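## Task

Pick up the parts box sitting on the supply shelving's third shelf (counting the lowest shelf as shelf one) and set it inside the tote on the cart so that no part sticks out past the tote's rim. The box must stay there without the robot holding it. At the end the tote must still be in the cart's top tray, and no other item may have newly landed on the floor. Open the gripper and back the robot away from the box. If the robot falls or is left leaning, the task fails.

## Robot and tools

ROBOT. A LinearBot: an omnidirectional wheeled base (strong 7 N m wheel motors) with a column about 1.75 m high. A carriage rides the column over 1.0 m of travel (lift_m) and carries two identical six-joint arms, each ending in a two-finger gripper. Arm bases sit roughly 0.57 m + lift_m above the floor, at x 0.27 m and y +0.33 m (left) / -0.33 m (right); carriage parts hang about 0.15 m lower. A hand reaches about 0.78 m from its shoulder but only about 0.38 m below its arm base. A hand is about 0.16 m long, 0.1 m wide, 0.14 m with fingers open. Parked arm: joints 1-6 = 0, 0.05, 0.05, 1.45, 0, 0; parked, the robot is roughly 0.95 m wide and 0.7 m long. Cameras: carriage_camera is fixed on the carriage, facing forward and tilted about 20 degrees down; left_wrist_camera and right_wrist_camera look out beyond the fingertips. Images are 504x504 pixels; calibration (K, distortion, T_world_to_cam) is given in the base frame and may be slightly off. Loose objects may occasionally get a small push from outside.

FRAMES. Base frame: origin on the floor below the base centre, x forward, y left, z up. left_hand and right_hand are the midpoint between each hand's finger pads, in the base frame; quat_wxyz rotates base axes into hand axes (hand z along the fingers, fingers open along hand y; a hand pointing straight up with joints 1, 5, 6 at 0 reads (1, 0, 0, 0)). Odometry frame is the base frame at the scene's start; base_odometry integrates wheel turns, so slip shows as travel; heading is left-positive within -3.142..3.142.

execute_actions. Arguments: actions = a list holding one action or none (empty list just reports state and images); cameras = list of camera names, or omitted/null/["all"] for every camera, [] for none. An action may contain base, joints, or both; they start together. base holds exactly one relative move, measured from the base's last reported position: translate_m (metres, forward positive, -2 to 2), strafe_m (metres, left positive, -2 to 2), or rotate_rad (radians, counter-clockwise/left positive, -6.3 to 6.3). joints is one dictionary for the whole robot, keyed by name, each value an absolute target: lift_m 0 to 1 m; for each arm (left_ and right_ prefixes) joint1_rad -2.617 to 3.054 (yaw about vertical, 0 forward, positive left); joint2_rad 0 to 3.141 (shoulder: 0 upper arm level pointing back, 1.57 vertical, 3.14 level pointing forward); joint3_rad 0 to 3.141 (elbow, 0 folded, 3.14 straight); joint4_rad -1.57 to 1.57 (wrist pitch, positive lifts fingertips); joint5_rad -1.57 to 1.57 (wrist yaw, positive swings fingertips right, opposite to joint 1); joint6_rad -2.094 to 2.094 (roll about finger axis, positive clockwise looking from the forearm); gripper_m 0 to 0.093 m pad gap. Arm joints move up to 1.8 rad/s (1-3) and 2.7 rad/s (4-6); lift up to 0.3 m/s. An action ends within 15 s. Joints you omit may still be driving toward earlier targets. Any unknown key or out-of-range number rejects the whole call. If a result reports a stop, the remaining motion calls in that same reply are skipped.

RESULT LINES. joint_positions, hand poses, base_odometry, a pictures line naming images in order. base_status/joint_status per motion: done (base: wheels turned the full amount, slip included; tiny moves may say done yet fall short), off_target (resting away from target, maybe still pushing; normal for a gripper holding something), contact_stop or time_out (target dropped, holds in place), not_followed (a self-collision check blocked that arm's targets; gripper targets still run; the blocked targets may be retried later), limit_stop_at_motor_heat. on_its_own covers things not commanded; its held at is a target, not a position. motor_effort is percent of maximum, positive toward larger joint values, bracket = peak in the last action; readings carry fixed bias and noise. A lift effort that keeps dropping while lowering means a hand or its load is resting on something. drive_wheels clearly higher at rest than after free driving means the base is pressing on something. Motor temperatures list each arm's joints in joint_positions order. ARM HIT flags a hard hit on the robot itself.

OTHER TOOLS. wait: seconds 0 to 10, no new command, returns state and images. zoom_image: camera plus region [x0, y0, x1, y1] pixels of that camera's latest full image, at most 504x504. read_manual: optional section "licences" for URDF notices. finished_scene: scene = the current scene's number; ends it after the last command settles, irreversibly, and reports success. Replying with no tool call ends the run.

CAUTIONS. The simulation runs while you compose a reply; the robot keeps its last command meanwhile. Tipping: worst with carriage high, arms extended, loads held, pulling, or abrupt stops; about 1.5 kg per hand with both arms forward can topple it; only images reveal a lean. The base stops on contact only after the hit, may roll about 0.3 m more after an arm touches, and arms are not watched during turns. After a blocked drive, back off roughly 0.2 m (or turn back), again if still pressed. The base can slide under a table edge that the column then strikes; reversing into such an edge can tip it. Arms and grippers never stop on contact and snap to target once freed. Hand readings drift at long reach; a level hand sags 10-17 cm under 1 kg, and a fully extended arm may not lift 1 kg. Gripper force is about 45-60 N per pad. Never let the arms strike or press each other; when blocked, move the withheld arm away first, the other in a later action. Heat: extended arms warm quickly even unloaded; MOTOR HOT at 75 °C, a 10 s arm stop at 90 °C, and at 100 °C the arm goes limp and drops. Avoid drops, slams, shoves and knocking items down.

Each tool is called after "Call:" as name([rows], argument=value, ...), one row to a line, values as JSON.

## Session

Call:
execute_actions(actions=[])

Scene clock: 0.00 s.
Motor temperatures (°C, as the motors report them): left_arm=[18 38 26 22 21 18] | right_arm=[21 23 26 19 19 20]
base_odometry: x=+0.000 y=+0.000 heading=+0.000 (m, m, rad; odometry frame)
base_status: not commanded
joint_positions: lift_m=+0.299 left_joint1_rad=+0.002 left_joint2_rad=+0.044 left_joint3_rad=+0.041 left_joint4_rad=+1.406 left_joint5_rad=+0.001 left_joint6_rad=-0.002 left_gripper_m=+0.095 right_joint1_rad=+0.027 right_joint2_rad=+0.043 right_joint3_rad=+0.046 right_joint4_rad=+1.491 right_joint5_rad=-0.003 right_joint6_rad=-0.003 right_gripper_m=+0.094
joint_status: not commanded
motor_effort: lift_m=+31 drive_wheels=+6 (%)
left_hand: x=+0.3167 y=+0.3421 z=+1.2691 quat_wxyz=(+0.996, +0.000, +0.084, +0.000) (m; base frame)
right_hand: x=+0.2941 y=-0.3410 z=+1.2731 quat_wxyz=(+0.999, -0.002, +0.038, +0.012) (m; base frame)
pictures: carriage_camera, left_wrist_camera, right_wrist_camera
camera_calibration (this result's frames):
carriage_camera: T_world_to_cam=[[0.0116188, -0.99967, -0.0228907, 0.0218345], [-0.305209, 0.0182543, -0.95211, 1.25422], [0.952215, 0.0180488, -0.304896, 0.204829], [0, 0, 0, 1]] pos_world=[0.187504, -0.00476447, 1.25711]
left_wrist_camera: T_world_to_cam=[[0.00902671, -0.9984, 0.0558167, 0.273125], [0.707095, -0.0330959, -0.706343, 0.689214], [0.707061, 0.0458437, 0.705665, -1.01034], [0, 0, 0, 1]] pos_world=[0.224563, 0.341816, 1.18454]
right_wrist_camera: T_world_to_cam=[[0.0366923, -0.999157, -0.018411, -0.330791], [0.762401, 0.039899, -0.645873, 0.618938], [0.646064, 0.00966202, 0.763222, -1.03157], [0, 0, 0, 1]] pos_world=[0.206721, -0.34524, 1.18099]
Images, in order (width x height): carriage_camera 504x504, left_wrist_camera 504x504, right_wrist_camera 504x504.

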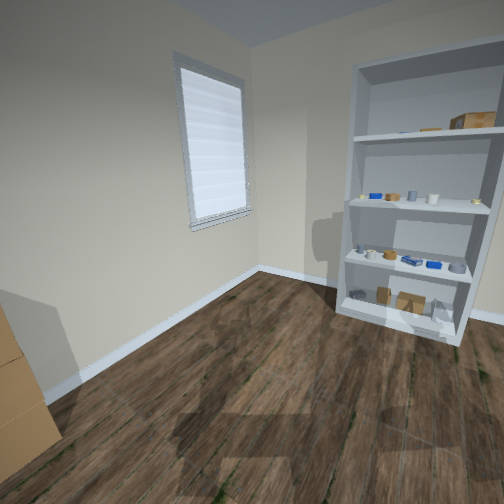

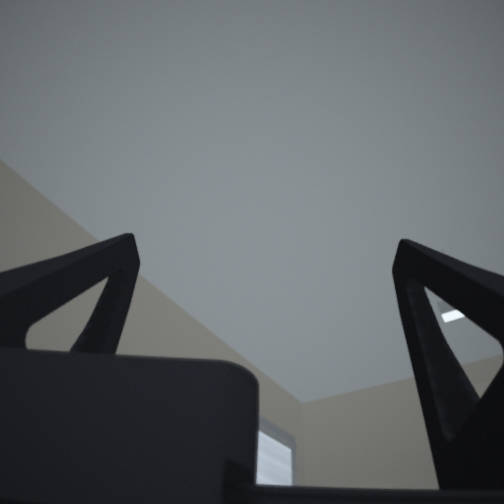

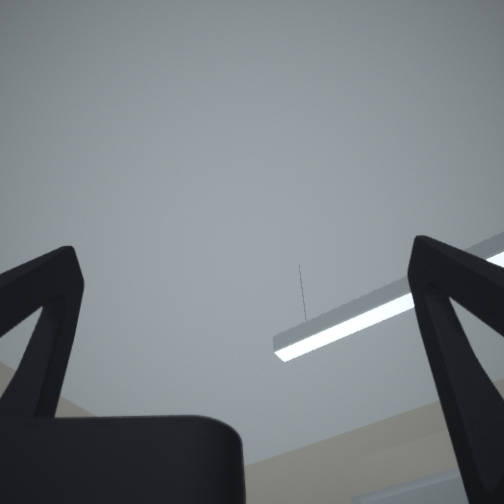

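Call:
zoom_image(camera="carriage_camera", region=[340, 175, 504, 235])

Call:
zoom_image(camera="carriage_camera", region=[325, 230, 504, 360])

Region (340, 175, 504, 235) of carriage_camera's 504x504 image, scaled by 3.073, with more detail than that image has; it fills the top 184 rows of this view, and the rest is white.

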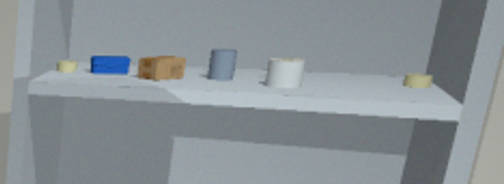

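Region (325, 230, 504, 360) of carriage_camera's 504x504 image, scaled by 2.816, with more detail than that image has; it fills the top 366 rows of this view, and the rest is white.

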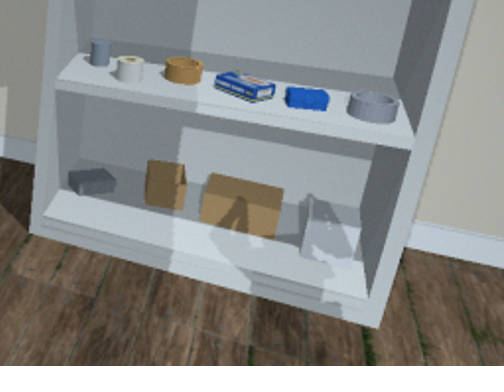

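Call:
execute_actions([
  {"base": {"rotate_rad": -0.545}, "joints": {"lift_m": 0.48, "left_joint1_rad": 0, "left_joint2_rad": 2.3, "left_joint3_rad": 2.1, "left_joint4_rad": -1.37, "left_joint5_rad": 0, "left_joint6_rad": 1.5, "left_gripper_m": 0.093}},
], cameras=["carriage_camera"])

Scene clock: 66.03 s.
Motor temperatures (°C, as the motors report them): left_arm=[18 37 29 22 21 18] | right_arm=[21 24 29 20 19 20]
base_odometry: x=+0.000 y=+0.000 heading=-0.545 (m, m, rad; odometry frame)
base_status: done
joint_positions: lift_m=+0.480 left_joint1_rad=+0.002 left_joint2_rad=+2.300 left_joint3_rad=+2.083 left_joint4_rad=-1.366 left_joint5_rad=+0.000 left_joint6_rad=+1.490 left_gripper_m=+0.093 right_joint1_rad=+0.027 right_joint2_rad=+0.043 right_joint3_rad=+0.046 right_joint4_rad=+1.491 right_joint5_rad=-0.003 right_joint6_rad=-0.003 right_gripper_m=+0.094
joint_status: all done
motor_effort: lift_m=+35(44) drive_wheels=+14(31) (%)
left_hand: x=+0.7194 y=+0.3430 z=+1.0932 quat_wxyz=(-0.004, +0.677, +0.736, -0.004) (m; base frame)
right_hand: x=+0.2942 y=-0.3411 z=+1.4533 quat_wxyz=(+0.999, -0.002, +0.038, +0.012) (m; base frame)
pictures: carriage_camera
camera_calibration (this result's frames):
carriage_camera: T_world_to_cam=[[0.0116188, -0.99967, -0.0228907, 0.0259602], [-0.305209, 0.0182543, -0.95211, 1.42582], [0.952215, 0.0180488, -0.304896, 0.259782], [0, 0, 0, 1]] pos_world=[0.187504, -0.00476447, 1.43734]
Images, in order (width x height): carriage_camera 504x504.

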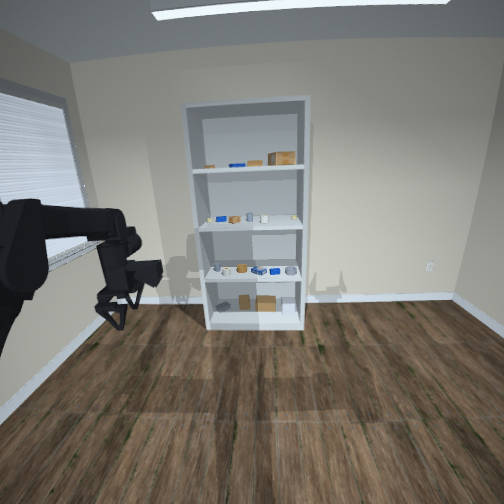

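Call:
zoom_image(camera="carriage_camera", region=[190, 195, 320, 340])

Region (190, 195, 320, 340) of carriage_camera's 504x504 image, scaled by 3.476, with more detail than that image has; it fills the left 452 columns of this view, and the rest is white.

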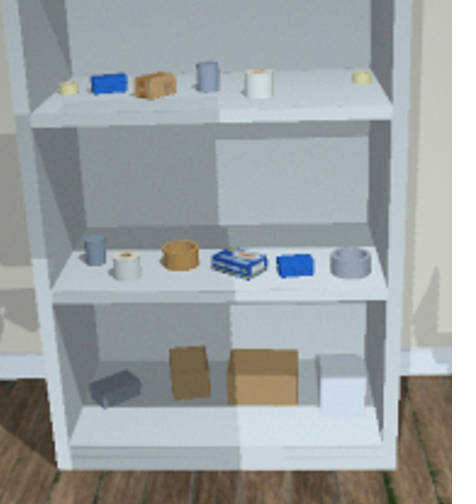

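Call:
execute_actions([
  {"base": {"translate_m": 1.73}},
], cameras=["carriage_camera", "left_wrist_camera"])

Scene clock: 107.57 s.
Motor temperatures (°C, as the motors report them): left_arm=[18 50 31 22 21 18] | right_arm=[21 24 30 20 19 20]
base_odometry: x=+1.477 y=-0.900 heading=-0.546 (m, m, rad; odometry frame)
base_status: done
joint_positions: lift_m=+0.480 left_joint1_rad=+0.001 left_joint2_rad=+2.302 left_joint3_rad=+2.086 left_joint4_rad=-1.367 left_joint5_rad=+0.000 left_joint6_rad=+1.491 left_gripper_m=+0.093 right_joint1_rad=+0.027 right_joint2_rad=+0.043 right_joint3_rad=+0.046 right_joint4_rad=+1.489 right_joint5_rad=-0.003 right_joint6_rad=-0.003 right_gripper_m=+0.094
joint_status: not commanded
motor_effort: lift_m=+35(35) drive_wheels=-16(41) (%)
left_hand: x=+0.7197 y=+0.3424 z=+1.0927 quat_wxyz=(-0.005, +0.678, +0.735, -0.004) (m; base frame)
right_hand: x=+0.2946 y=-0.3410 z=+1.4533 quat_wxyz=(+0.999, -0.002, +0.039, +0.012) (m; base frame)
pictures: carriage_camera, left_wrist_camera
camera_calibration (this result's frames):
carriage_camera: T_world_to_cam=[[0.0116188, -0.99967, -0.0228907, 0.0259602], [-0.305209, 0.0182543, -0.95211, 1.42582], [0.952215, 0.0180488, -0.304896, 0.259782], [0, 0, 0, 1]] pos_world=[0.187504, -0.00476447, 1.43734]
left_wrist_camera: T_world_to_cam=[[-0.995696, -0.0814295, -0.0442606, 0.798124], [-0.091984, 0.809784, 0.579473, -0.838865], [-0.0113447, 0.58105, -0.813788, 0.823292], [0, 0, 0, 1]] pos_world=[0.726867, 0.265916, 1.19141]
Images, in order (width x height): carriage_camera 504x504, left_wrist_camera 504x504.

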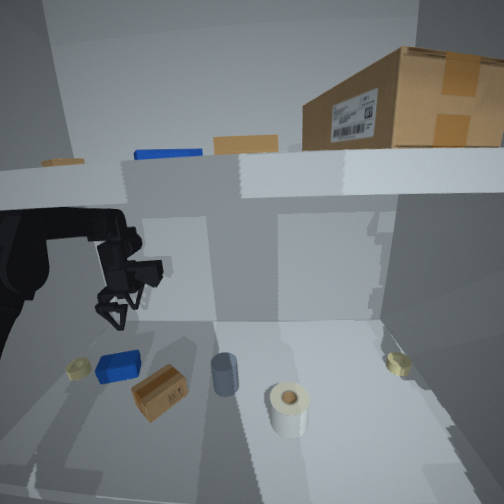

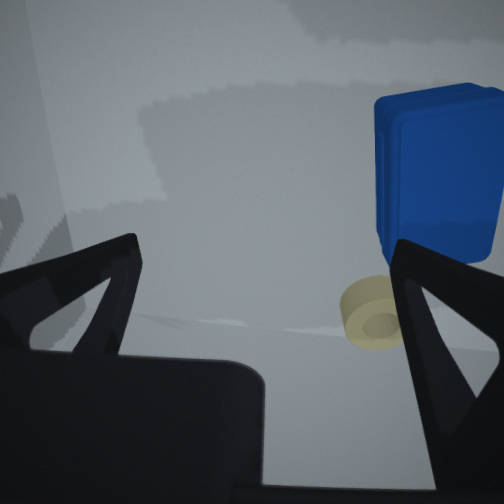

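Call:
zoom_image(camera="carriage_camera", region=[60, 300, 200, 430])

Call:
zoom_image(camera="left_wrist_camera", region=[330, 60, 504, 290])

Region (60, 300, 200, 430) of carriage_camera's 504x504 image, scaled by 3.600, with more detail than that image has; it fills the top 468 rows of this view, and the rest is white.

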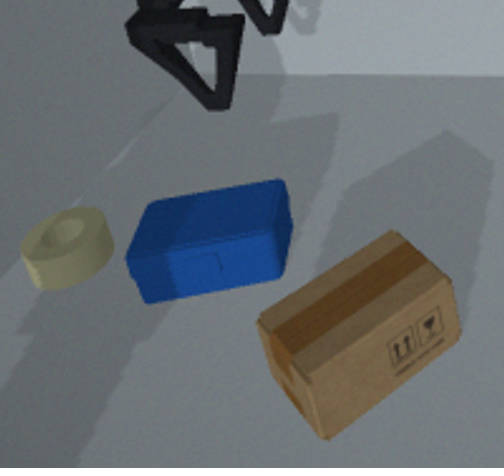

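Region (330, 60, 504, 290) of left_wrist_camera's 504x504 image, scaled by 2.191, with more detail than that image has; it fills the left 381 columns of this view, and the rest is white.

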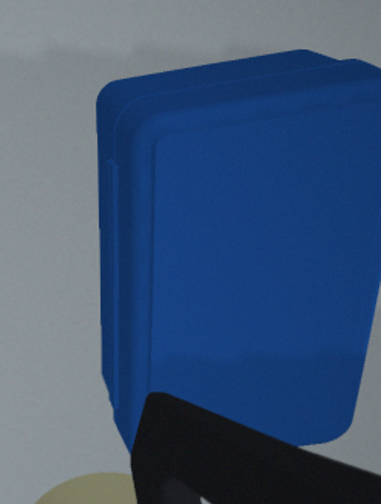

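Call:
execute_actions([
  {"base": {"translate_m": -0.084}, "joints": {"lift_m": 0.45, "left_joint1_rad": -0.01, "left_joint6_rad": 1.22}},
], cameras=["carriage_camera", "left_wrist_camera"])

Scene clock: 164.20 s.
Motor temperatures (°C, as the motors report them): left_arm=[18 57 32 22 21 18] | right_arm=[21 24 30 20 19 20]
base_odometry: x=+1.406 y=-0.857 heading=-0.545 (m, m, rad; odometry frame)
base_status: done
joint_positions: lift_m=+0.450 left_joint1_rad=-0.008 left_joint2_rad=+2.305 left_joint3_rad=+2.092 left_joint4_rad=-1.370 left_joint5_rad=+0.000 left_joint6_rad=+1.229 left_gripper_m=+0.093 right_joint1_rad=+0.027 right_joint2_rad=+0.043 right_joint3_rad=+0.046 right_joint4_rad=+1.492 right_joint5_rad=-0.003 right_joint6_rad=-0.003 right_gripper_m=+0.094
joint_status: all done
motor_effort: lift_m=+26(27) drive_wheels=-19(24) (%)
left_hand: x=+0.7204 y=+0.3387 z=+1.0637 quat_wxyz=(-0.005, +0.579, +0.815, -0.004) (m; base frame)
right_hand: x=+0.2939 y=-0.3410 z=+1.4241 quat_wxyz=(+0.999, -0.002, +0.038, +0.012) (m; base frame)
pictures: carriage_camera, left_wrist_camera
camera_calibration (this result's frames):
carriage_camera: T_world_to_cam=[[0.0116188, -0.99967, -0.0228907, 0.0252884], [-0.305209, 0.0182543, -0.95211, 1.39788], [0.952215, 0.0180488, -0.304896, 0.250833], [0, 0, 0, 1]] pos_world=[0.187504, -0.00476447, 1.40799]
left_wrist_camera: T_world_to_cam=[[-0.943388, -0.328545, -0.0455689, 0.844679], [-0.292394, 0.758872, 0.581909, -0.659918], [-0.156603, 0.56229, -0.811976, 0.910926], [0, 0, 0, 1]] pos_world=[0.746557, 0.266103, 1.16215]
Images, in order (width x height): carriage_camera 504x504, left_wrist_camera 504x504.

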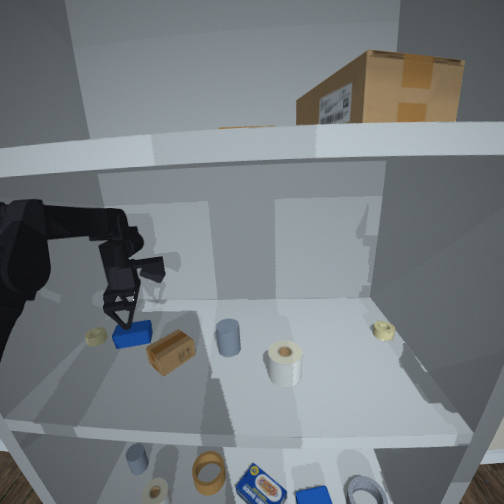

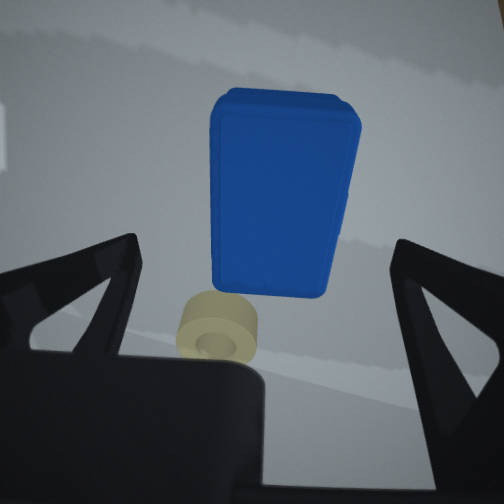

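Call:
execute_actions([
  {"joints": {"lift_m": 0.396, "left_joint6_rad": 1.27}},
], cameras=["carriage_camera", "left_wrist_camera"])

Scene clock: 193.57 s.
Motor temperatures (°C, as the motors report them): left_arm=[18 59 32 22 21 18] | right_arm=[21 25 30 20 19 20]
base_odometry: x=+1.406 y=-0.857 heading=-0.545 (m, m, rad; odometry frame)
base_status: not commanded
joint_positions: lift_m=+0.396 left_joint1_rad=-0.008 left_joint2_rad=+2.305 left_joint3_rad=+2.092 left_joint4_rad=-1.371 left_joint5_rad=+0.000 left_joint6_rad=+1.264 left_gripper_m=+0.093 right_joint1_rad=+0.027 right_joint2_rad=+0.043 right_joint3_rad=+0.046 right_joint4_rad=+1.492 right_joint5_rad=-0.003 right_joint6_rad=-0.003 right_gripper_m=+0.094
joint_status: all done
motor_effort: lift_m=+27(27) drive_wheels=-19(19) (%)
left_hand: x=+0.7202 y=+0.3387 z=+1.0096 quat_wxyz=(-0.005, +0.594, +0.804, -0.004) (m; base frame)
right_hand: x=+0.2939 y=-0.3410 z=+1.3700 quat_wxyz=(+0.999, -0.002, +0.038, +0.012) (m; base frame)
pictures: carriage_camera, left_wrist_camera
camera_calibration (this result's frames):
carriage_camera: T_world_to_cam=[[0.0116188, -0.99967, -0.0228907, 0.0240516], [-0.305209, 0.0182543, -0.95211, 1.34643], [0.952215, 0.0180488, -0.304896, 0.234359], [0, 0, 0, 1]] pos_world=[0.187504, -0.00476447, 1.35396]
left_wrist_camera: T_world_to_cam=[[-0.954594, -0.294535, -0.0447197, 0.837735], [-0.26456, 0.769114, 0.581783, -0.65192], [-0.136961, 0.567197, -0.812114, 0.851356], [0, 0, 0, 1]] pos_world=[0.743827, 0.265256, 1.10814]
Images, in order (width x height): carriage_camera 504x504, left_wrist_camera 504x504.

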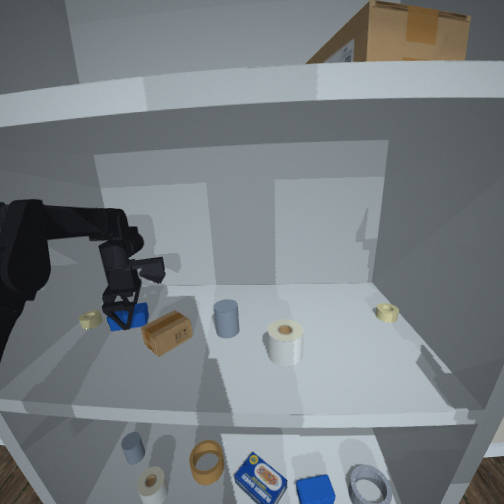

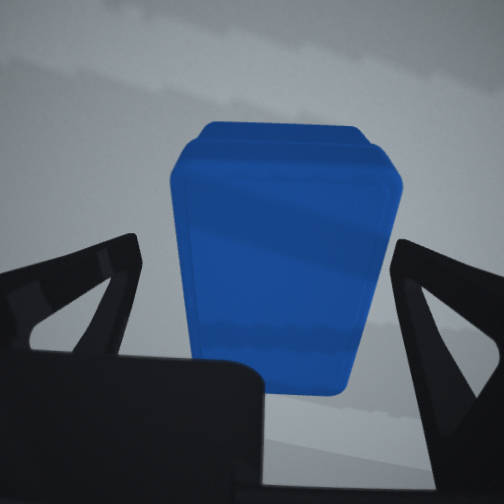

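Fingers straddle the box. Closing.

Call:
execute_actions([
  {"joints": {"left_gripper_m": 0.025}},
], cameras=["left_wrist_camera"])

Call:
execute_actions([
  {"joints": {"lift_m": 0.455}},
], cameras=["carriage_camera", "left_wrist_camera"])

Scene clock: 202.00 s.
Motor temperatures (°C, as the motors report them): left_arm=[18 59 32 22 21 18] | right_arm=[21 25 30 20 19 20]
base_odometry: x=+1.406 y=-0.857 heading=-0.545 (m, m, rad; odometry frame)
base_status: not commanded
joint_positions: lift_m=+0.396 left_joint1_rad=-0.008 left_joint2_rad=+2.305 left_joint3_rad=+2.092 left_joint4_rad=-1.370 left_joint5_rad=+0.000 left_joint6_rad=+1.264 left_gripper_m=+0.058 right_joint1_rad=+0.027 right_joint2_rad=+0.043 right_joint3_rad=+0.046 right_joint4_rad=+1.492 right_joint5_rad=-0.003 right_joint6_rad=-0.003 right_gripper_m=+0.094
joint_status: left_gripper_m off_target (ended at +0.058, target +0.025)
motor_effort: lift_m=+27(27) drive_wheels=-19(19) (%)
left_hand: x=+0.7203 y=+0.3387 z=+1.0096 quat_wxyz=(-0.005, +0.594, +0.804, -0.004) (m; base frame)
right_hand: x=+0.2939 y=-0.3410 z=+1.3700 quat_wxyz=(+0.999, -0.002, +0.038, +0.012) (m; base frame)
pictures: left_wrist_camera
camera_calibration (this result's frames):
left_wrist_camera: T_world_to_cam=[[-0.954578, -0.294513, -0.0451981, 0.838309], [-0.26478, 0.768895, 0.581972, -0.651903], [-0.136646, 0.567505, -0.811952, 0.850837], [0, 0, 0, 1]] pos_world=[0.743883, 0.265284, 1.10812]
Images, in order (width x height): left_wrist_camera 504x504.

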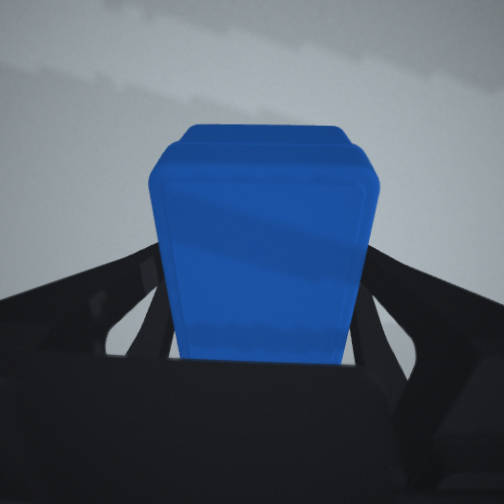

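Scene clock: 202.77 s.
Motor temperatures (°C, as the motors report them): left_arm=[18 59 32 22 21 18] | right_arm=[21 25 30 20 19 20]
base_odometry: x=+1.406 y=-0.857 heading=-0.545 (m, m, rad; odometry frame)
base_status: not commanded
joint_positions: lift_m=+0.455 left_joint1_rad=-0.008 left_joint2_rad=+2.303 left_joint3_rad=+2.092 left_joint4_rad=-1.369 left_joint5_rad=+0.000 left_joint6_rad=+1.264 left_gripper_m=+0.058 right_joint1_rad=+0.027 right_joint2_rad=+0.043 right_joint3_rad=+0.046 right_joint4_rad=+1.492 right_joint5_rad=-0.003 right_joint6_rad=-0.003 right_gripper_m=+0.094
joint_status: all done
motor_effort: lift_m=+36(43) drive_wheels=-19(19) (%)
left_hand: x=+0.7207 y=+0.3387 z=+1.0691 quat_wxyz=(-0.003, +0.594, +0.804, -0.003) (m; base frame)
right_hand: x=+0.2939 y=-0.3410 z=+1.4284 quat_wxyz=(+0.999, -0.002, +0.038, +0.012) (m; base frame)
pictures: carriage_camera, left_wrist_camera
camera_calibration (this result's frames):
carriage_camera: T_world_to_cam=[[0.0116188, -0.99967, -0.0228907, 0.025387], [-0.305209, 0.0182543, -0.95211, 1.40198], [0.952215, 0.0180488, -0.304896, 0.252147], [0, 0, 0, 1]] pos_world=[0.187504, -0.00476447, 1.4123]
left_wrist_camera: T_world_to_cam=[[-0.954399, -0.294514, -0.0488306, 0.845128], [-0.266998, 0.768912, 0.580936, -0.683708], [-0.133547, 0.567482, -0.812484, 0.897527], [0, 0, 0, 1]] pos_world=[0.743902, 0.265283, 1.16768]
Images, in order (width x height): carriage_camera 504x504, left_wrist_camera 504x504.

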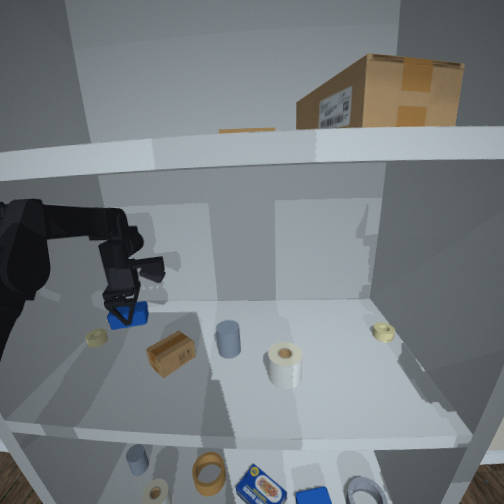

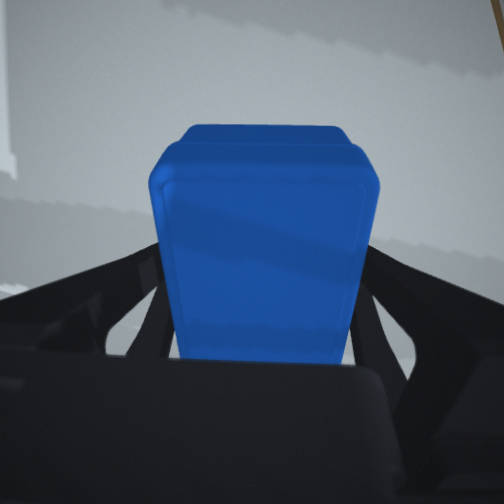

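Call:
execute_actions([
  {"base": {"translate_m": -0.45}},
], cameras=["carriage_camera"])

Scene clock: 227.33 s.
Motor temperatures (°C, as the motors report them): left_arm=[18 60 32 22 21 18] | right_arm=[21 25 30 20 19 20]
base_odometry: x=+1.021 y=-0.623 heading=-0.546 (m, m, rad; odometry frame)
base_status: done
joint_positions: lift_m=+0.455 left_joint1_rad=-0.009 left_joint2_rad=+2.303 left_joint3_rad=+2.092 left_joint4_rad=-1.369 left_joint5_rad=+0.000 left_joint6_rad=+1.264 left_gripper_m=+0.058 right_joint1_rad=+0.027 right_joint2_rad=+0.043 right_joint3_rad=+0.046 right_joint4_rad=+1.492 right_joint5_rad=-0.003 right_joint6_rad=-0.003 right_gripper_m=+0.094
joint_status: not commanded
motor_effort: lift_m=+36(36) drive_wheels=-12(33) (%)
left_hand: x=+0.7207 y=+0.3382 z=+1.0691 quat_wxyz=(-0.003, +0.594, +0.804, -0.003) (m; base frame)
right_hand: x=+0.2938 y=-0.3410 z=+1.4284 quat_wxyz=(+0.999, -0.002, +0.038, +0.012) (m; base frame)
pictures: carriage_camera
camera_calibration (this result's frames):
carriage_camera: T_world_to_cam=[[0.0116188, -0.99967, -0.0228907, 0.025387], [-0.305209, 0.0182543, -0.95211, 1.40198], [0.952215, 0.0180488, -0.304896, 0.252147], [0, 0, 0, 1]] pos_world=[0.187504, -0.00476447, 1.4123]
Images, in order (width x height): carriage_camera 504x504.

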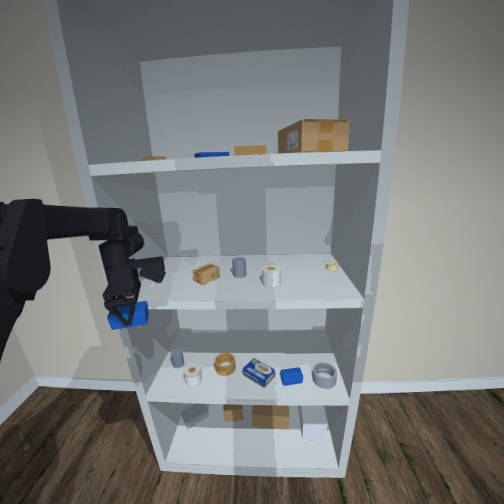

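Call:
execute_actions([
  {"base": {"rotate_rad": -2.25}, "joints": {"left_joint2_rad": 2.15, "left_joint3_rad": 1.95}},
], cameras=["carriage_camera"])

Scene clock: 238.37 s.
Motor temperatures (°C, as the motors report them): left_arm=[18 60 32 22 21 18] | right_arm=[21 25 30 20 19 20]
base_odometry: x=+1.022 y=-0.623 heading=-2.796 (m, m, rad; odometry frame)
base_status: done
joint_positions: lift_m=+0.455 left_joint1_rad=-0.009 left_joint2_rad=+2.153 left_joint3_rad=+1.963 left_joint4_rad=-1.360 left_joint5_rad=+0.000 left_joint6_rad=+1.264 left_gripper_m=+0.058 right_joint1_rad=+0.027 right_joint2_rad=+0.043 right_joint3_rad=+0.046 right_joint4_rad=+1.488 right_joint5_rad=-0.003 right_joint6_rad=-0.003 right_gripper_m=+0.094
joint_status: all done
motor_effort: lift_m=+36(36) drive_wheels=+18(36) (%)
left_hand: x=+0.6966 y=+0.3383 z=+1.0984 quat_wxyz=(+0.009, +0.595, +0.804, +0.006) (m; base frame)
right_hand: x=+0.2947 y=-0.3410 z=+1.4283 quat_wxyz=(+0.999, -0.002, +0.040, +0.012) (m; base frame)
pictures: carriage_camera
camera_calibration (this result's frames):
carriage_camera: T_world_to_cam=[[0.0116188, -0.99967, -0.0228907, 0.025387], [-0.305209, 0.0182543, -0.95211, 1.40198], [0.952215, 0.0180488, -0.304896, 0.252147], [0, 0, 0, 1]] pos_world=[0.187504, -0.00476447, 1.4123]
Images, in order (width x height): carriage_camera 504x504.

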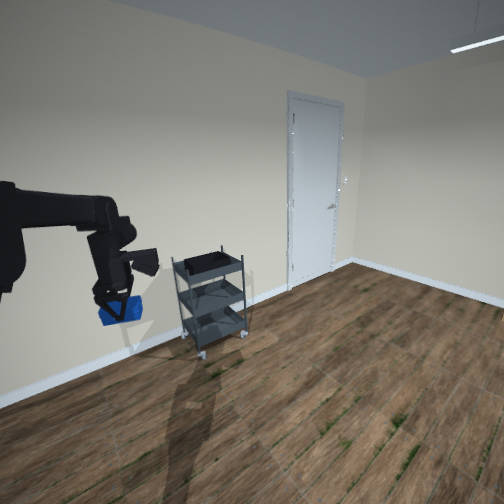

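Call:
zoom_image(camera="carriage_camera", region=[155, 240, 275, 370])

Region (155, 240, 275, 370) of carriage_camera's 504x504 image, scaled by 3.877, with more detail than that image has; it fills the left 465 columns of this view, and the rest is white.

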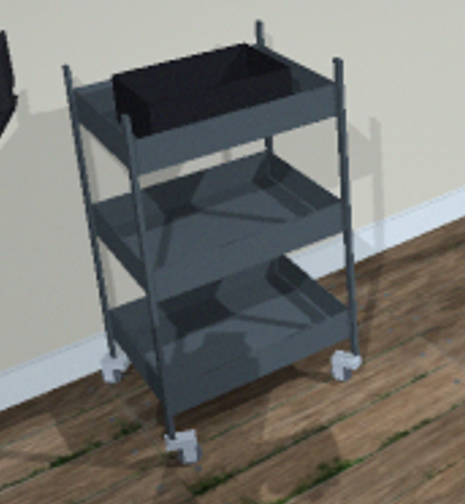

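Call:
execute_actions(actions=[])

Scene clock: 258.67 s.
Motor temperatures (°C, as the motors report them): left_arm=[18 59 31 22 21 18] | right_arm=[21 25 31 20 19 20]
base_odometry: x=+1.022 y=-0.623 heading=-2.796 (m, m, rad; odometry frame)
base_status: done
joint_positions: lift_m=+0.455 left_joint1_rad=-0.009 left_joint2_rad=+2.153 left_joint3_rad=+1.963 left_joint4_rad=-1.361 left_joint5_rad=+0.000 left_joint6_rad=+1.264 left_gripper_m=+0.058 right_joint1_rad=+0.027 right_joint2_rad=+0.043 right_joint3_rad=+0.046 right_joint4_rad=+1.488 right_joint5_rad=-0.003 right_joint6_rad=-0.003 right_gripper_m=+0.094
joint_status: all done
motor_effort: lift_m=+36(36) drive_wheels=+18(36) (%)
left_hand: x=+0.6964 y=+0.3383 z=+1.0984 quat_wxyz=(+0.008, +0.595, +0.804, +0.006) (m; base frame)
right_hand: x=+0.2947 y=-0.3410 z=+1.4283 quat_wxyz=(+0.999, -0.002, +0.040, +0.012) (m; base frame)
pictures: carriage_camera, left_wrist_camera, right_wrist_camera
camera_calibration (this result's frames):
carriage_camera: T_world_to_cam=[[0.0116188, -0.99967, -0.0228907, 0.025387], [-0.305209, 0.0182543, -0.95211, 1.40198], [0.952215, 0.0180488, -0.304896, 0.252147], [0, 0, 0, 1]] pos_world=[0.187504, -0.00476447, 1.4123]
left_wrist_camera: T_world_to_cam=[[-0.953031, -0.293074, -0.0764109, 0.852075], [-0.28255, 0.769471, 0.572783, -0.687287], [-0.109072, 0.56747, -0.816138, 0.905341], [0, 0, 0, 1]] pos_world=[0.716609, 0.264814, 1.19766]
right_wrist_camera: T_world_to_cam=[[0.0366431, -0.999158, -0.0184377, -0.327887], [0.760674, 0.039853, -0.647909, 0.72212], [0.648099, 0.0097163, 0.761494, -1.14858], [0, 0, 0, 1]] pos_world=[0.207107, -0.34523, 1.33646]
Images, in order (width x height): carriage_camera 504x504, left_wrist_camera 504x504, right_wrist_camera 504x504.

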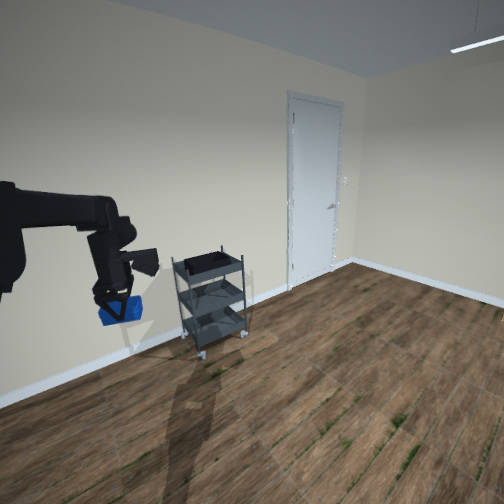

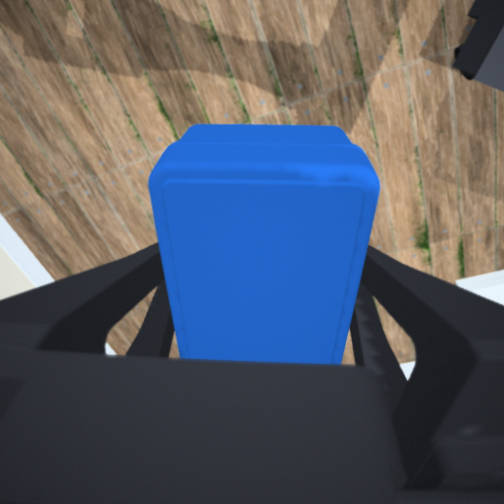

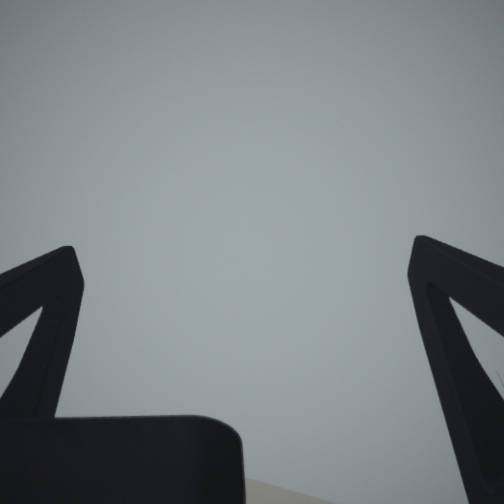

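Call:
execute_actions([
  {"base": {"translate_m": 1.24}, "joints": {"lift_m": 0.265, "left_joint1_rad": 0.245, "left_joint2_rad": 2.33, "left_joint3_rad": 2.13, "left_joint4_rad": -1.37, "left_joint6_rad": 1.10}},
], cameras=["carriage_camera", "left_wrist_camera"])

Scene clock: 307.83 s.
Motor temperatures (°C, as the motors report them): left_arm=[18 60 31 22 21 18] | right_arm=[21 25 31 20 19 20]
base_odometry: x=-0.146 y=-1.041 heading=-2.797 (m, m, rad; odometry frame)
base_status: done
joint_positions: lift_m=+0.265 left_joint1_rad=+0.248 left_joint2_rad=+2.342 left_joint3_rad=+2.113 left_joint4_rad=-1.371 left_joint5_rad=-0.005 left_joint6_rad=+1.108 left_gripper_m=+0.058 right_joint1_rad=+0.027 right_joint2_rad=+0.043 right_joint3_rad=+0.046 right_joint4_rad=+1.491 right_joint5_rad=-0.003 right_joint6_rad=-0.003 right_gripper_m=+0.094
joint_status: all done
motor_effort: lift_m=+26(27) drive_wheels=-14(39) (%)
left_hand: x=+0.7093 y=+0.4532 z=+0.8683 quat_wxyz=(-0.013, +0.417, +0.909, -0.007) (m; base frame)
right_hand: x=+0.2940 y=-0.3410 z=+1.2391 quat_wxyz=(+0.999, -0.002, +0.038, +0.012) (m; base frame)
pictures: carriage_camera, left_wrist_camera
camera_calibration (this result's frames):
carriage_camera: T_world_to_cam=[[0.0116188, -0.99967, -0.0228907, 0.0210539], [-0.305209, 0.0182543, -0.95211, 1.22175], [0.952215, 0.0180488, -0.304896, 0.194432], [0, 0, 0, 1]] pos_world=[0.187504, -0.00476447, 1.22301]
left_wrist_camera: T_world_to_cam=[[-0.757575, -0.651899, -0.0332926, 0.867018], [-0.539731, 0.596907, 0.593627, -0.397733], [-0.367112, 0.467686, -0.804051, 0.871443], [0, 0, 0, 1]] pos_world=[0.76208, 0.395056, 0.965655]
Images, in order (width x height): carriage_camera 504x504, left_wrist_camera 504x504.

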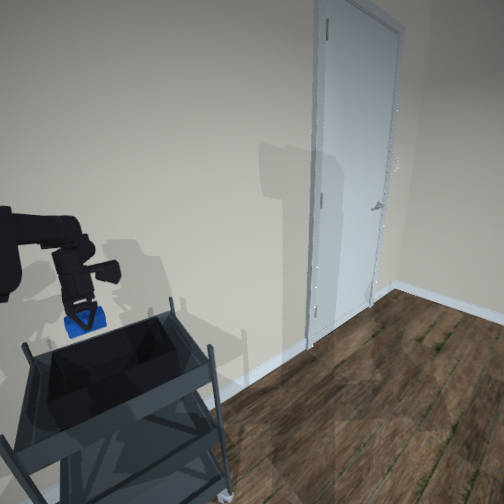

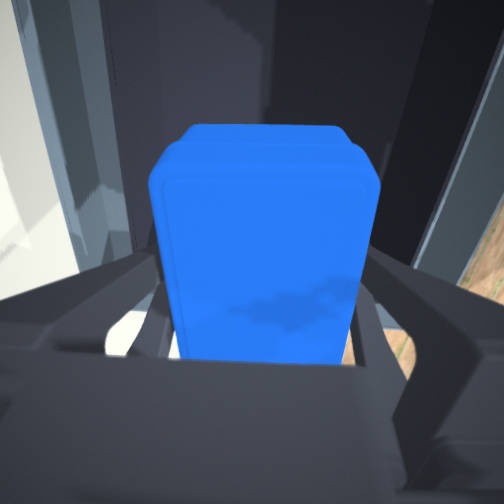

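Call:
zoom_image(camera="carriage_camera", region=[0, 280, 240, 504])

Call:
zoom_image(camera="left_wrist_camera", region=[0, 0, 504, 380])

Region (0, 280, 240, 504) of carriage_camera's 504x504 image, scaled by 2.100, with more detail than that image has; it fills the top 470 rows of this view, and the rest is white.

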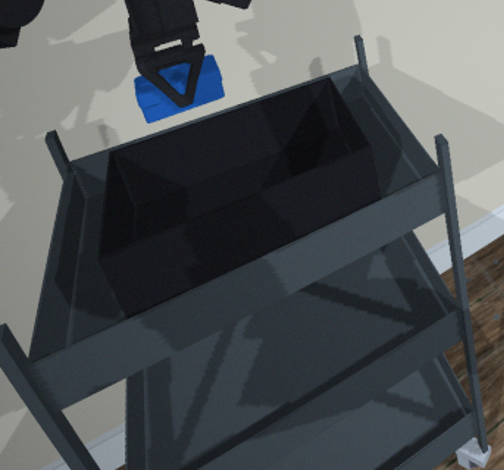

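Region (0, 0, 504, 380) of left_wrist_camera's 504x504 image, scaled by 1.000; it fills the top 380 rows of this view, and the rest is white.

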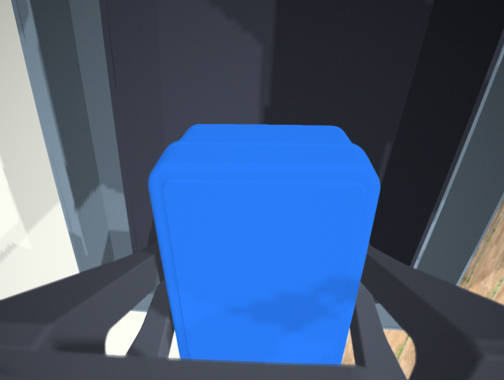

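Call:
execute_actions([
  {"joints": {"lift_m": 0.088, "left_joint1_rad": 0.175}},
], cameras=["carriage_camera", "left_wrist_camera"])

Scene clock: 403.23 s.
Motor temperatures (°C, as the motors report them): left_arm=[18 69 35 22 21 18] | right_arm=[21 25 31 20 19 20]
base_odometry: x=-0.146 y=-1.041 heading=-2.797 (m, m, rad; odometry frame)
base_status: not commanded
joint_positions: lift_m=+0.088 left_joint1_rad=+0.168 left_joint2_rad=+2.337 left_joint3_rad=+2.120 left_joint4_rad=-1.371 left_joint5_rad=+0.000 left_joint6_rad=+1.108 left_gripper_m=+0.058 right_joint1_rad=+0.027 right_joint2_rad=+0.043 right_joint3_rad=+0.046 right_joint4_rad=+1.491 right_joint5_rad=-0.003 right_joint6_rad=-0.003 right_gripper_m=+0.094
joint_status: all done
motor_effort: lift_m=+26(26) drive_wheels=-14(17) (%)
left_hand: x=+0.7190 y=+0.4175 z=+0.6947 quat_wxyz=(-0.007, +0.453, +0.892, -0.005) (m; base frame)
right_hand: x=+0.2941 y=-0.3410 z=+1.0620 quat_wxyz=(+0.999, -0.002, +0.038, +0.012) (m; base frame)
pictures: carriage_camera, left_wrist_camera
camera_calibration (this result's frames):
carriage_camera: T_world_to_cam=[[0.0116188, -0.99967, -0.0228907, 0.0170016], [-0.305209, 0.0182543, -0.95211, 1.0532], [0.952215, 0.0180488, -0.304896, 0.140457], [0, 0, 0, 1]] pos_world=[0.187504, -0.00476447, 1.04598]
left_wrist_camera: T_world_to_cam=[[-0.806777, -0.589386, -0.0416552, 0.860402], [-0.49767, 0.639844, 0.585598, -0.310799], [-0.318491, 0.493177, -0.809531, 0.710344], [0, 0, 0, 1]] pos_world=[0.765715, 0.355646, 0.792889]
Images, in order (width x height): carriage_camera 504x504, left_wrist_camera 504x504.

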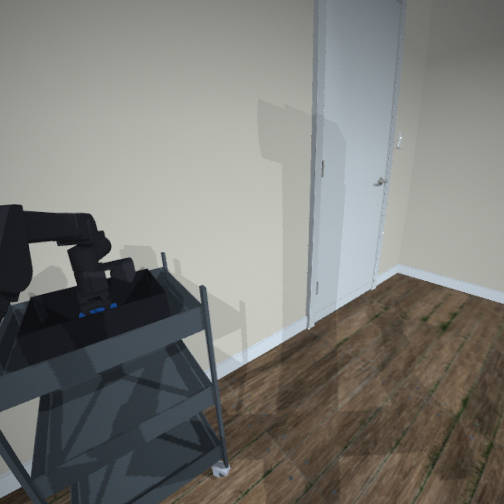

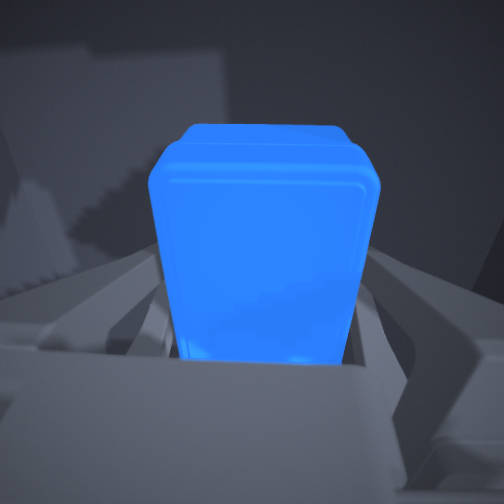

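Call:
execute_actions([
  {"joints": {"lift_m": 0.079}},
], cameras=["left_wrist_camera"])

Scene clock: 416.07 s.
Motor temperatures (°C, as the motors report them): left_arm=[18 69 35 22 21 18] | right_arm=[21 25 31 20 19 20]
base_odometry: x=-0.146 y=-1.041 heading=-2.797 (m, m, rad; odometry frame)
base_status: not commanded
joint_positions: lift_m=+0.079 left_joint1_rad=+0.168 left_joint2_rad=+2.339 left_joint3_rad=+2.120 left_joint4_rad=-1.371 left_joint5_rad=+0.000 left_joint6_rad=+1.108 left_gripper_m=+0.058 right_joint1_rad=+0.027 right_joint2_rad=+0.043 right_joint3_rad=+0.046 right_joint4_rad=+1.491 right_joint5_rad=-0.003 right_joint6_rad=-0.003 right_gripper_m=+0.094
joint_status: all done
motor_effort: lift_m=+26(27) drive_wheels=+17(15) (%)
left_hand: x=+0.7189 y=+0.4175 z=+0.6852 quat_wxyz=(-0.008, +0.453, +0.892, -0.005) (m; base frame)
right_hand: x=+0.2940 y=-0.3410 z=+1.0530 quat_wxyz=(+0.999, -0.002, +0.038, +0.012) (m; base frame)
pictures: left_wrist_camera
camera_calibration (this result's frames):
left_wrist_camera: T_world_to_cam=[[-0.806823, -0.589394, -0.0406321, 0.85929], [-0.497009, 0.639956, 0.586037, -0.306082], [-0.319404, 0.493022, -0.809265, 0.703181], [0, 0, 0, 1]] pos_world=[0.765769, 0.355655, 0.78335]
Images, in order (width x height): left_wrist_camera 504x504.

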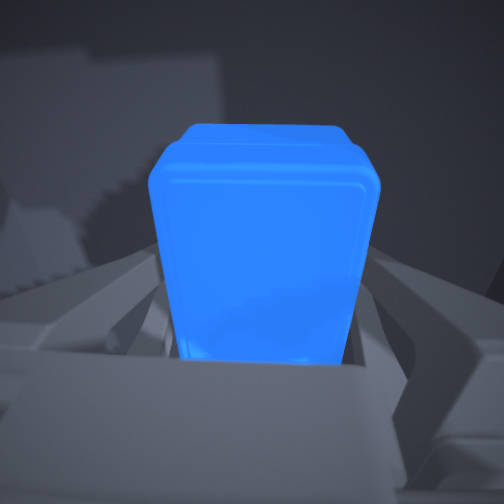

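Call:
execute_actions([
  {"joints": {"lift_m": 0.066}},
], cameras=["left_wrist_camera"])

Scene clock: 421.37 s.
Motor temperatures (°C, as the motors report them): left_arm=[18 69 34 22 21 18] | right_arm=[21 25 31 20 19 20]
base_odometry: x=-0.146 y=-1.041 heading=-2.797 (m, m, rad; odometry frame)
base_status: not commanded
joint_positions: lift_m=+0.066 left_joint1_rad=+0.168 left_joint2_rad=+2.318 left_joint3_rad=+2.129 left_joint4_rad=-1.382 left_joint5_rad=+0.000 left_joint6_rad=+1.108 left_gripper_m=+0.058 right_joint1_rad=+0.027 right_joint2_rad=+0.043 right_joint3_rad=+0.046 right_joint4_rad=+1.491 right_joint5_rad=-0.003 right_joint6_rad=-0.003 right_gripper_m=+0.094
joint_status: all done
motor_effort: lift_m=+25(25) drive_wheels=+16(16) (%)
left_hand: x=+0.7193 y=+0.4175 z=+0.6835 quat_wxyz=(+0.000, +0.453, +0.892, +0.000) (m; base frame)
right_hand: x=+0.2941 y=-0.3410 z=+1.0402 quat_wxyz=(+0.999, -0.002, +0.038, +0.012) (m; base frame)
pictures: left_wrist_camera
camera_calibration (this result's frames):
left_wrist_camera: T_world_to_cam=[[-0.805938, -0.589266, -0.0568236, 0.869881], [-0.507562, 0.638391, 0.578652, -0.291588], [-0.304704, 0.495199, -0.813593, 0.693364], [0, 0, 0, 1]] pos_world=[0.764343, 0.355385, 0.782273]
Images, in order (width x height): left_wrist_camera 504x504.

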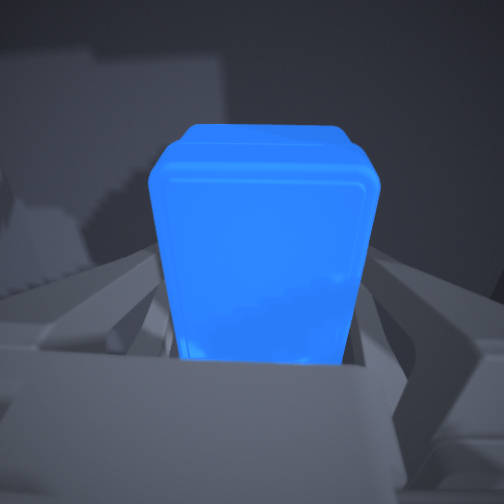

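Call:
execute_actions([
  {"joints": {"lift_m": 0.076, "left_gripper_m": 0.085}},
], cameras=["left_wrist_camera"])

Call:
execute_actions([
  {"joints": {"lift_m": 0.2}},
], cameras=["carriage_camera", "left_wrist_camera"])

Scene clock: 429.13 s.
Motor temperatures (°C, as the motors report them): left_arm=[18 68 34 22 21 18] | right_arm=[21 25 31 20 19 20]
base_odometry: x=-0.146 y=-1.041 heading=-2.797 (m, m, rad; odometry frame)
base_status: not commanded
joint_positions: lift_m=+0.076 left_joint1_rad=+0.168 left_joint2_rad=+2.324 left_joint3_rad=+2.129 left_joint4_rad=-1.376 left_joint5_rad=+0.000 left_joint6_rad=+1.108 left_gripper_m=+0.085 right_joint1_rad=+0.027 right_joint2_rad=+0.043 right_joint3_rad=+0.046 right_joint4_rad=+1.490 right_joint5_rad=-0.003 right_joint6_rad=-0.003 right_gripper_m=+0.094
joint_status: all done
motor_effort: lift_m=+35(42) drive_wheels=+16(17) (%)
left_hand: x=+0.7204 y=+0.4179 z=+0.6901 quat_wxyz=(+0.000, +0.453, +0.892, +0.000) (m; base frame)
right_hand: x=+0.2942 y=-0.3410 z=+1.0494 quat_wxyz=(+0.999, -0.002, +0.038, +0.012) (m; base frame)
pictures: left_wrist_camera
camera_calibration (this result's frames):
left_wrist_camera: T_world_to_cam=[[-0.805735, -0.589577, -0.0564829, 0.871115], [-0.507588, 0.638234, 0.578802, -0.295077], [-0.305199, 0.495031, -0.81351, 0.69924], [0, 0, 0, 1]] pos_world=[0.765518, 0.355773, 0.788833]
Images, in order (width x height): left_wrist_camera 504x504.

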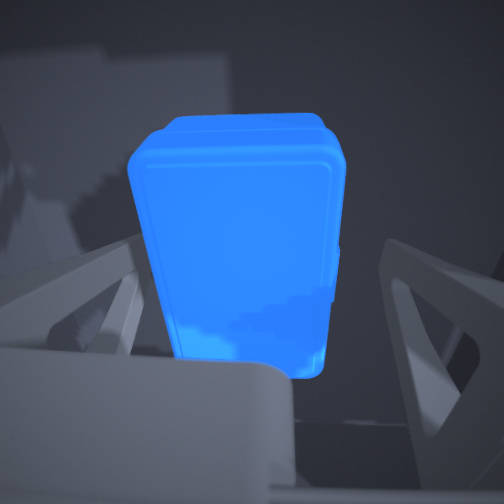

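Scene clock: 430.17 s.
Motor temperatures (°C, as the motors report them): left_arm=[18 68 34 22 21 18] | right_arm=[21 25 31 20 19 20]
base_odometry: x=-0.146 y=-1.041 heading=-2.797 (m, m, rad; odometry frame)
base_status: not commanded
joint_positions: lift_m=+0.200 left_joint1_rad=+0.168 left_joint2_rad=+2.330 left_joint3_rad=+2.129 left_joint4_rad=-1.371 left_joint5_rad=+0.000 left_joint6_rad=+1.108 left_gripper_m=+0.085 right_joint1_rad=+0.027 right_joint2_rad=+0.043 right_joint3_rad=+0.046 right_joint4_rad=+1.491 right_joint5_rad=-0.003 right_joint6_rad=-0.003 right_gripper_m=+0.094
joint_status: all done
motor_effort: lift_m=+36(42) drive_wheels=+16(17) (%)
left_hand: x=+0.7215 y=+0.4181 z=+0.8117 quat_wxyz=(+0.000, +0.453, +0.892, +0.000) (m; base frame)
right_hand: x=+0.2941 y=-0.3410 z=+1.1733 quat_wxyz=(+0.999, -0.002, +0.038, +0.012) (m; base frame)
pictures: carriage_camera, left_wrist_camera
camera_calibration (this result's frames):
carriage_camera: T_world_to_cam=[[0.0116188, -0.99967, -0.0228907, 0.0195494], [-0.305209, 0.0182543, -0.95211, 1.15917], [0.952215, 0.0180488, -0.304896, 0.174392], [0, 0, 0, 1]] pos_world=[0.187504, -0.00476447, 1.15728]
left_wrist_camera: T_world_to_cam=[[-0.805735, -0.589577, -0.0564829, 0.878953], [-0.507588, 0.638234, 0.578802, -0.365063], [-0.305199, 0.495031, -0.81351, 0.79844], [0, 0, 0, 1]] pos_world=[0.766585, 0.355954, 0.910484]
Images, in order (width x height): carriage_camera 504x504, left_wrist_camera 504x504.

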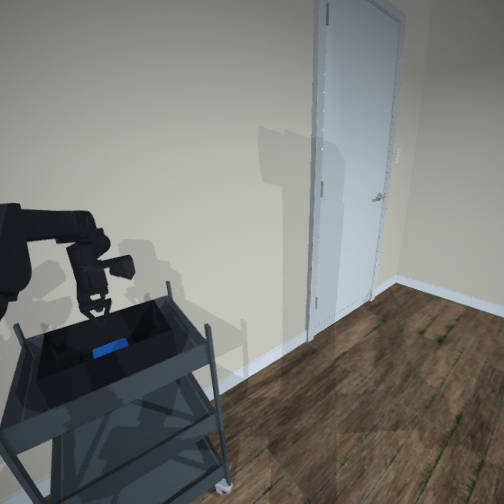

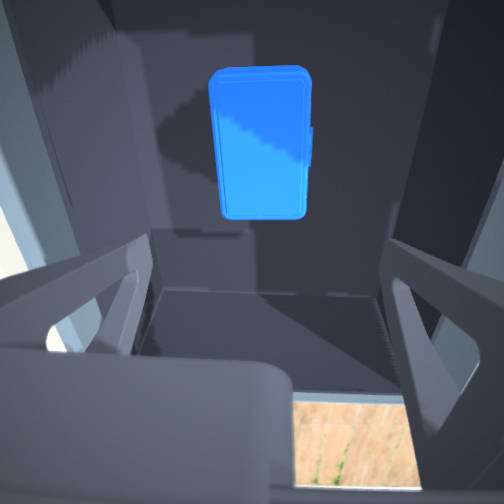

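Call:
execute_actions([
  {"base": {"translate_m": -0.3}, "joints": {"lift_m": 0.24, "left_joint1_rad": 0, "left_joint2_rad": 0.05, "left_joint3_rad": 0.05, "left_joint4_rad": 1.45, "left_joint5_rad": 0, "left_joint6_rad": 0}},
], cameras=["carriage_camera"])

Scene clock: 440.83 s.
Motor temperatures (°C, as the motors report them): left_arm=[18 67 34 22 21 18] | right_arm=[21 25 31 20 19 20]
base_odometry: x=+0.136 y=-0.940 heading=-2.799 (m, m, rad; odometry frame)
base_status: done
joint_positions: lift_m=+0.240 left_joint1_rad=-0.003 left_joint2_rad=+0.060 left_joint3_rad=+0.063 left_joint4_rad=+1.458 left_joint5_rad=+0.003 left_joint6_rad=+0.009 left_gripper_m=+0.085 right_joint1_rad=+0.027 right_joint2_rad=+0.043 right_joint3_rad=+0.046 right_joint4_rad=+1.490 right_joint5_rad=-0.003 right_joint6_rad=-0.003 right_gripper_m=+0.094
joint_status: all done
motor_effort: lift_m=+35(43) drive_wheels=-14(24) (%)
left_hand: x=+0.3029 y=+0.3414 z=+1.2169 quat_wxyz=(+0.998, +0.002, +0.055, +0.003) (m; base frame)
right_hand: x=+0.2943 y=-0.3410 z=+1.2134 quat_wxyz=(+0.999, -0.002, +0.039, +0.012) (m; base frame)
pictures: carriage_camera
camera_calibration (this result's frames):
carriage_camera: T_world_to_cam=[[0.0116188, -0.99967, -0.0228907, 0.0204663], [-0.305209, 0.0182543, -0.95211, 1.19731], [0.952215, 0.0180488, -0.304896, 0.186604], [0, 0, 0, 1]] pos_world=[0.187504, -0.00476447, 1.19733]
Images, in order (width x height): carriage_camera 504x504.

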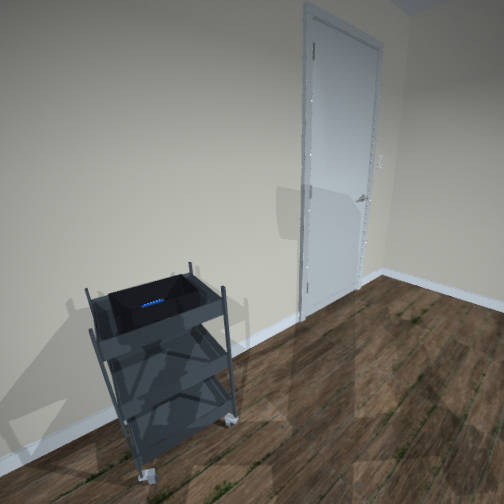

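The parts box is inside the tote, the tote stands in the top tray, and the robot is clear.

Call:
finished_scene(scene=2)

The scene is finished: the task was done.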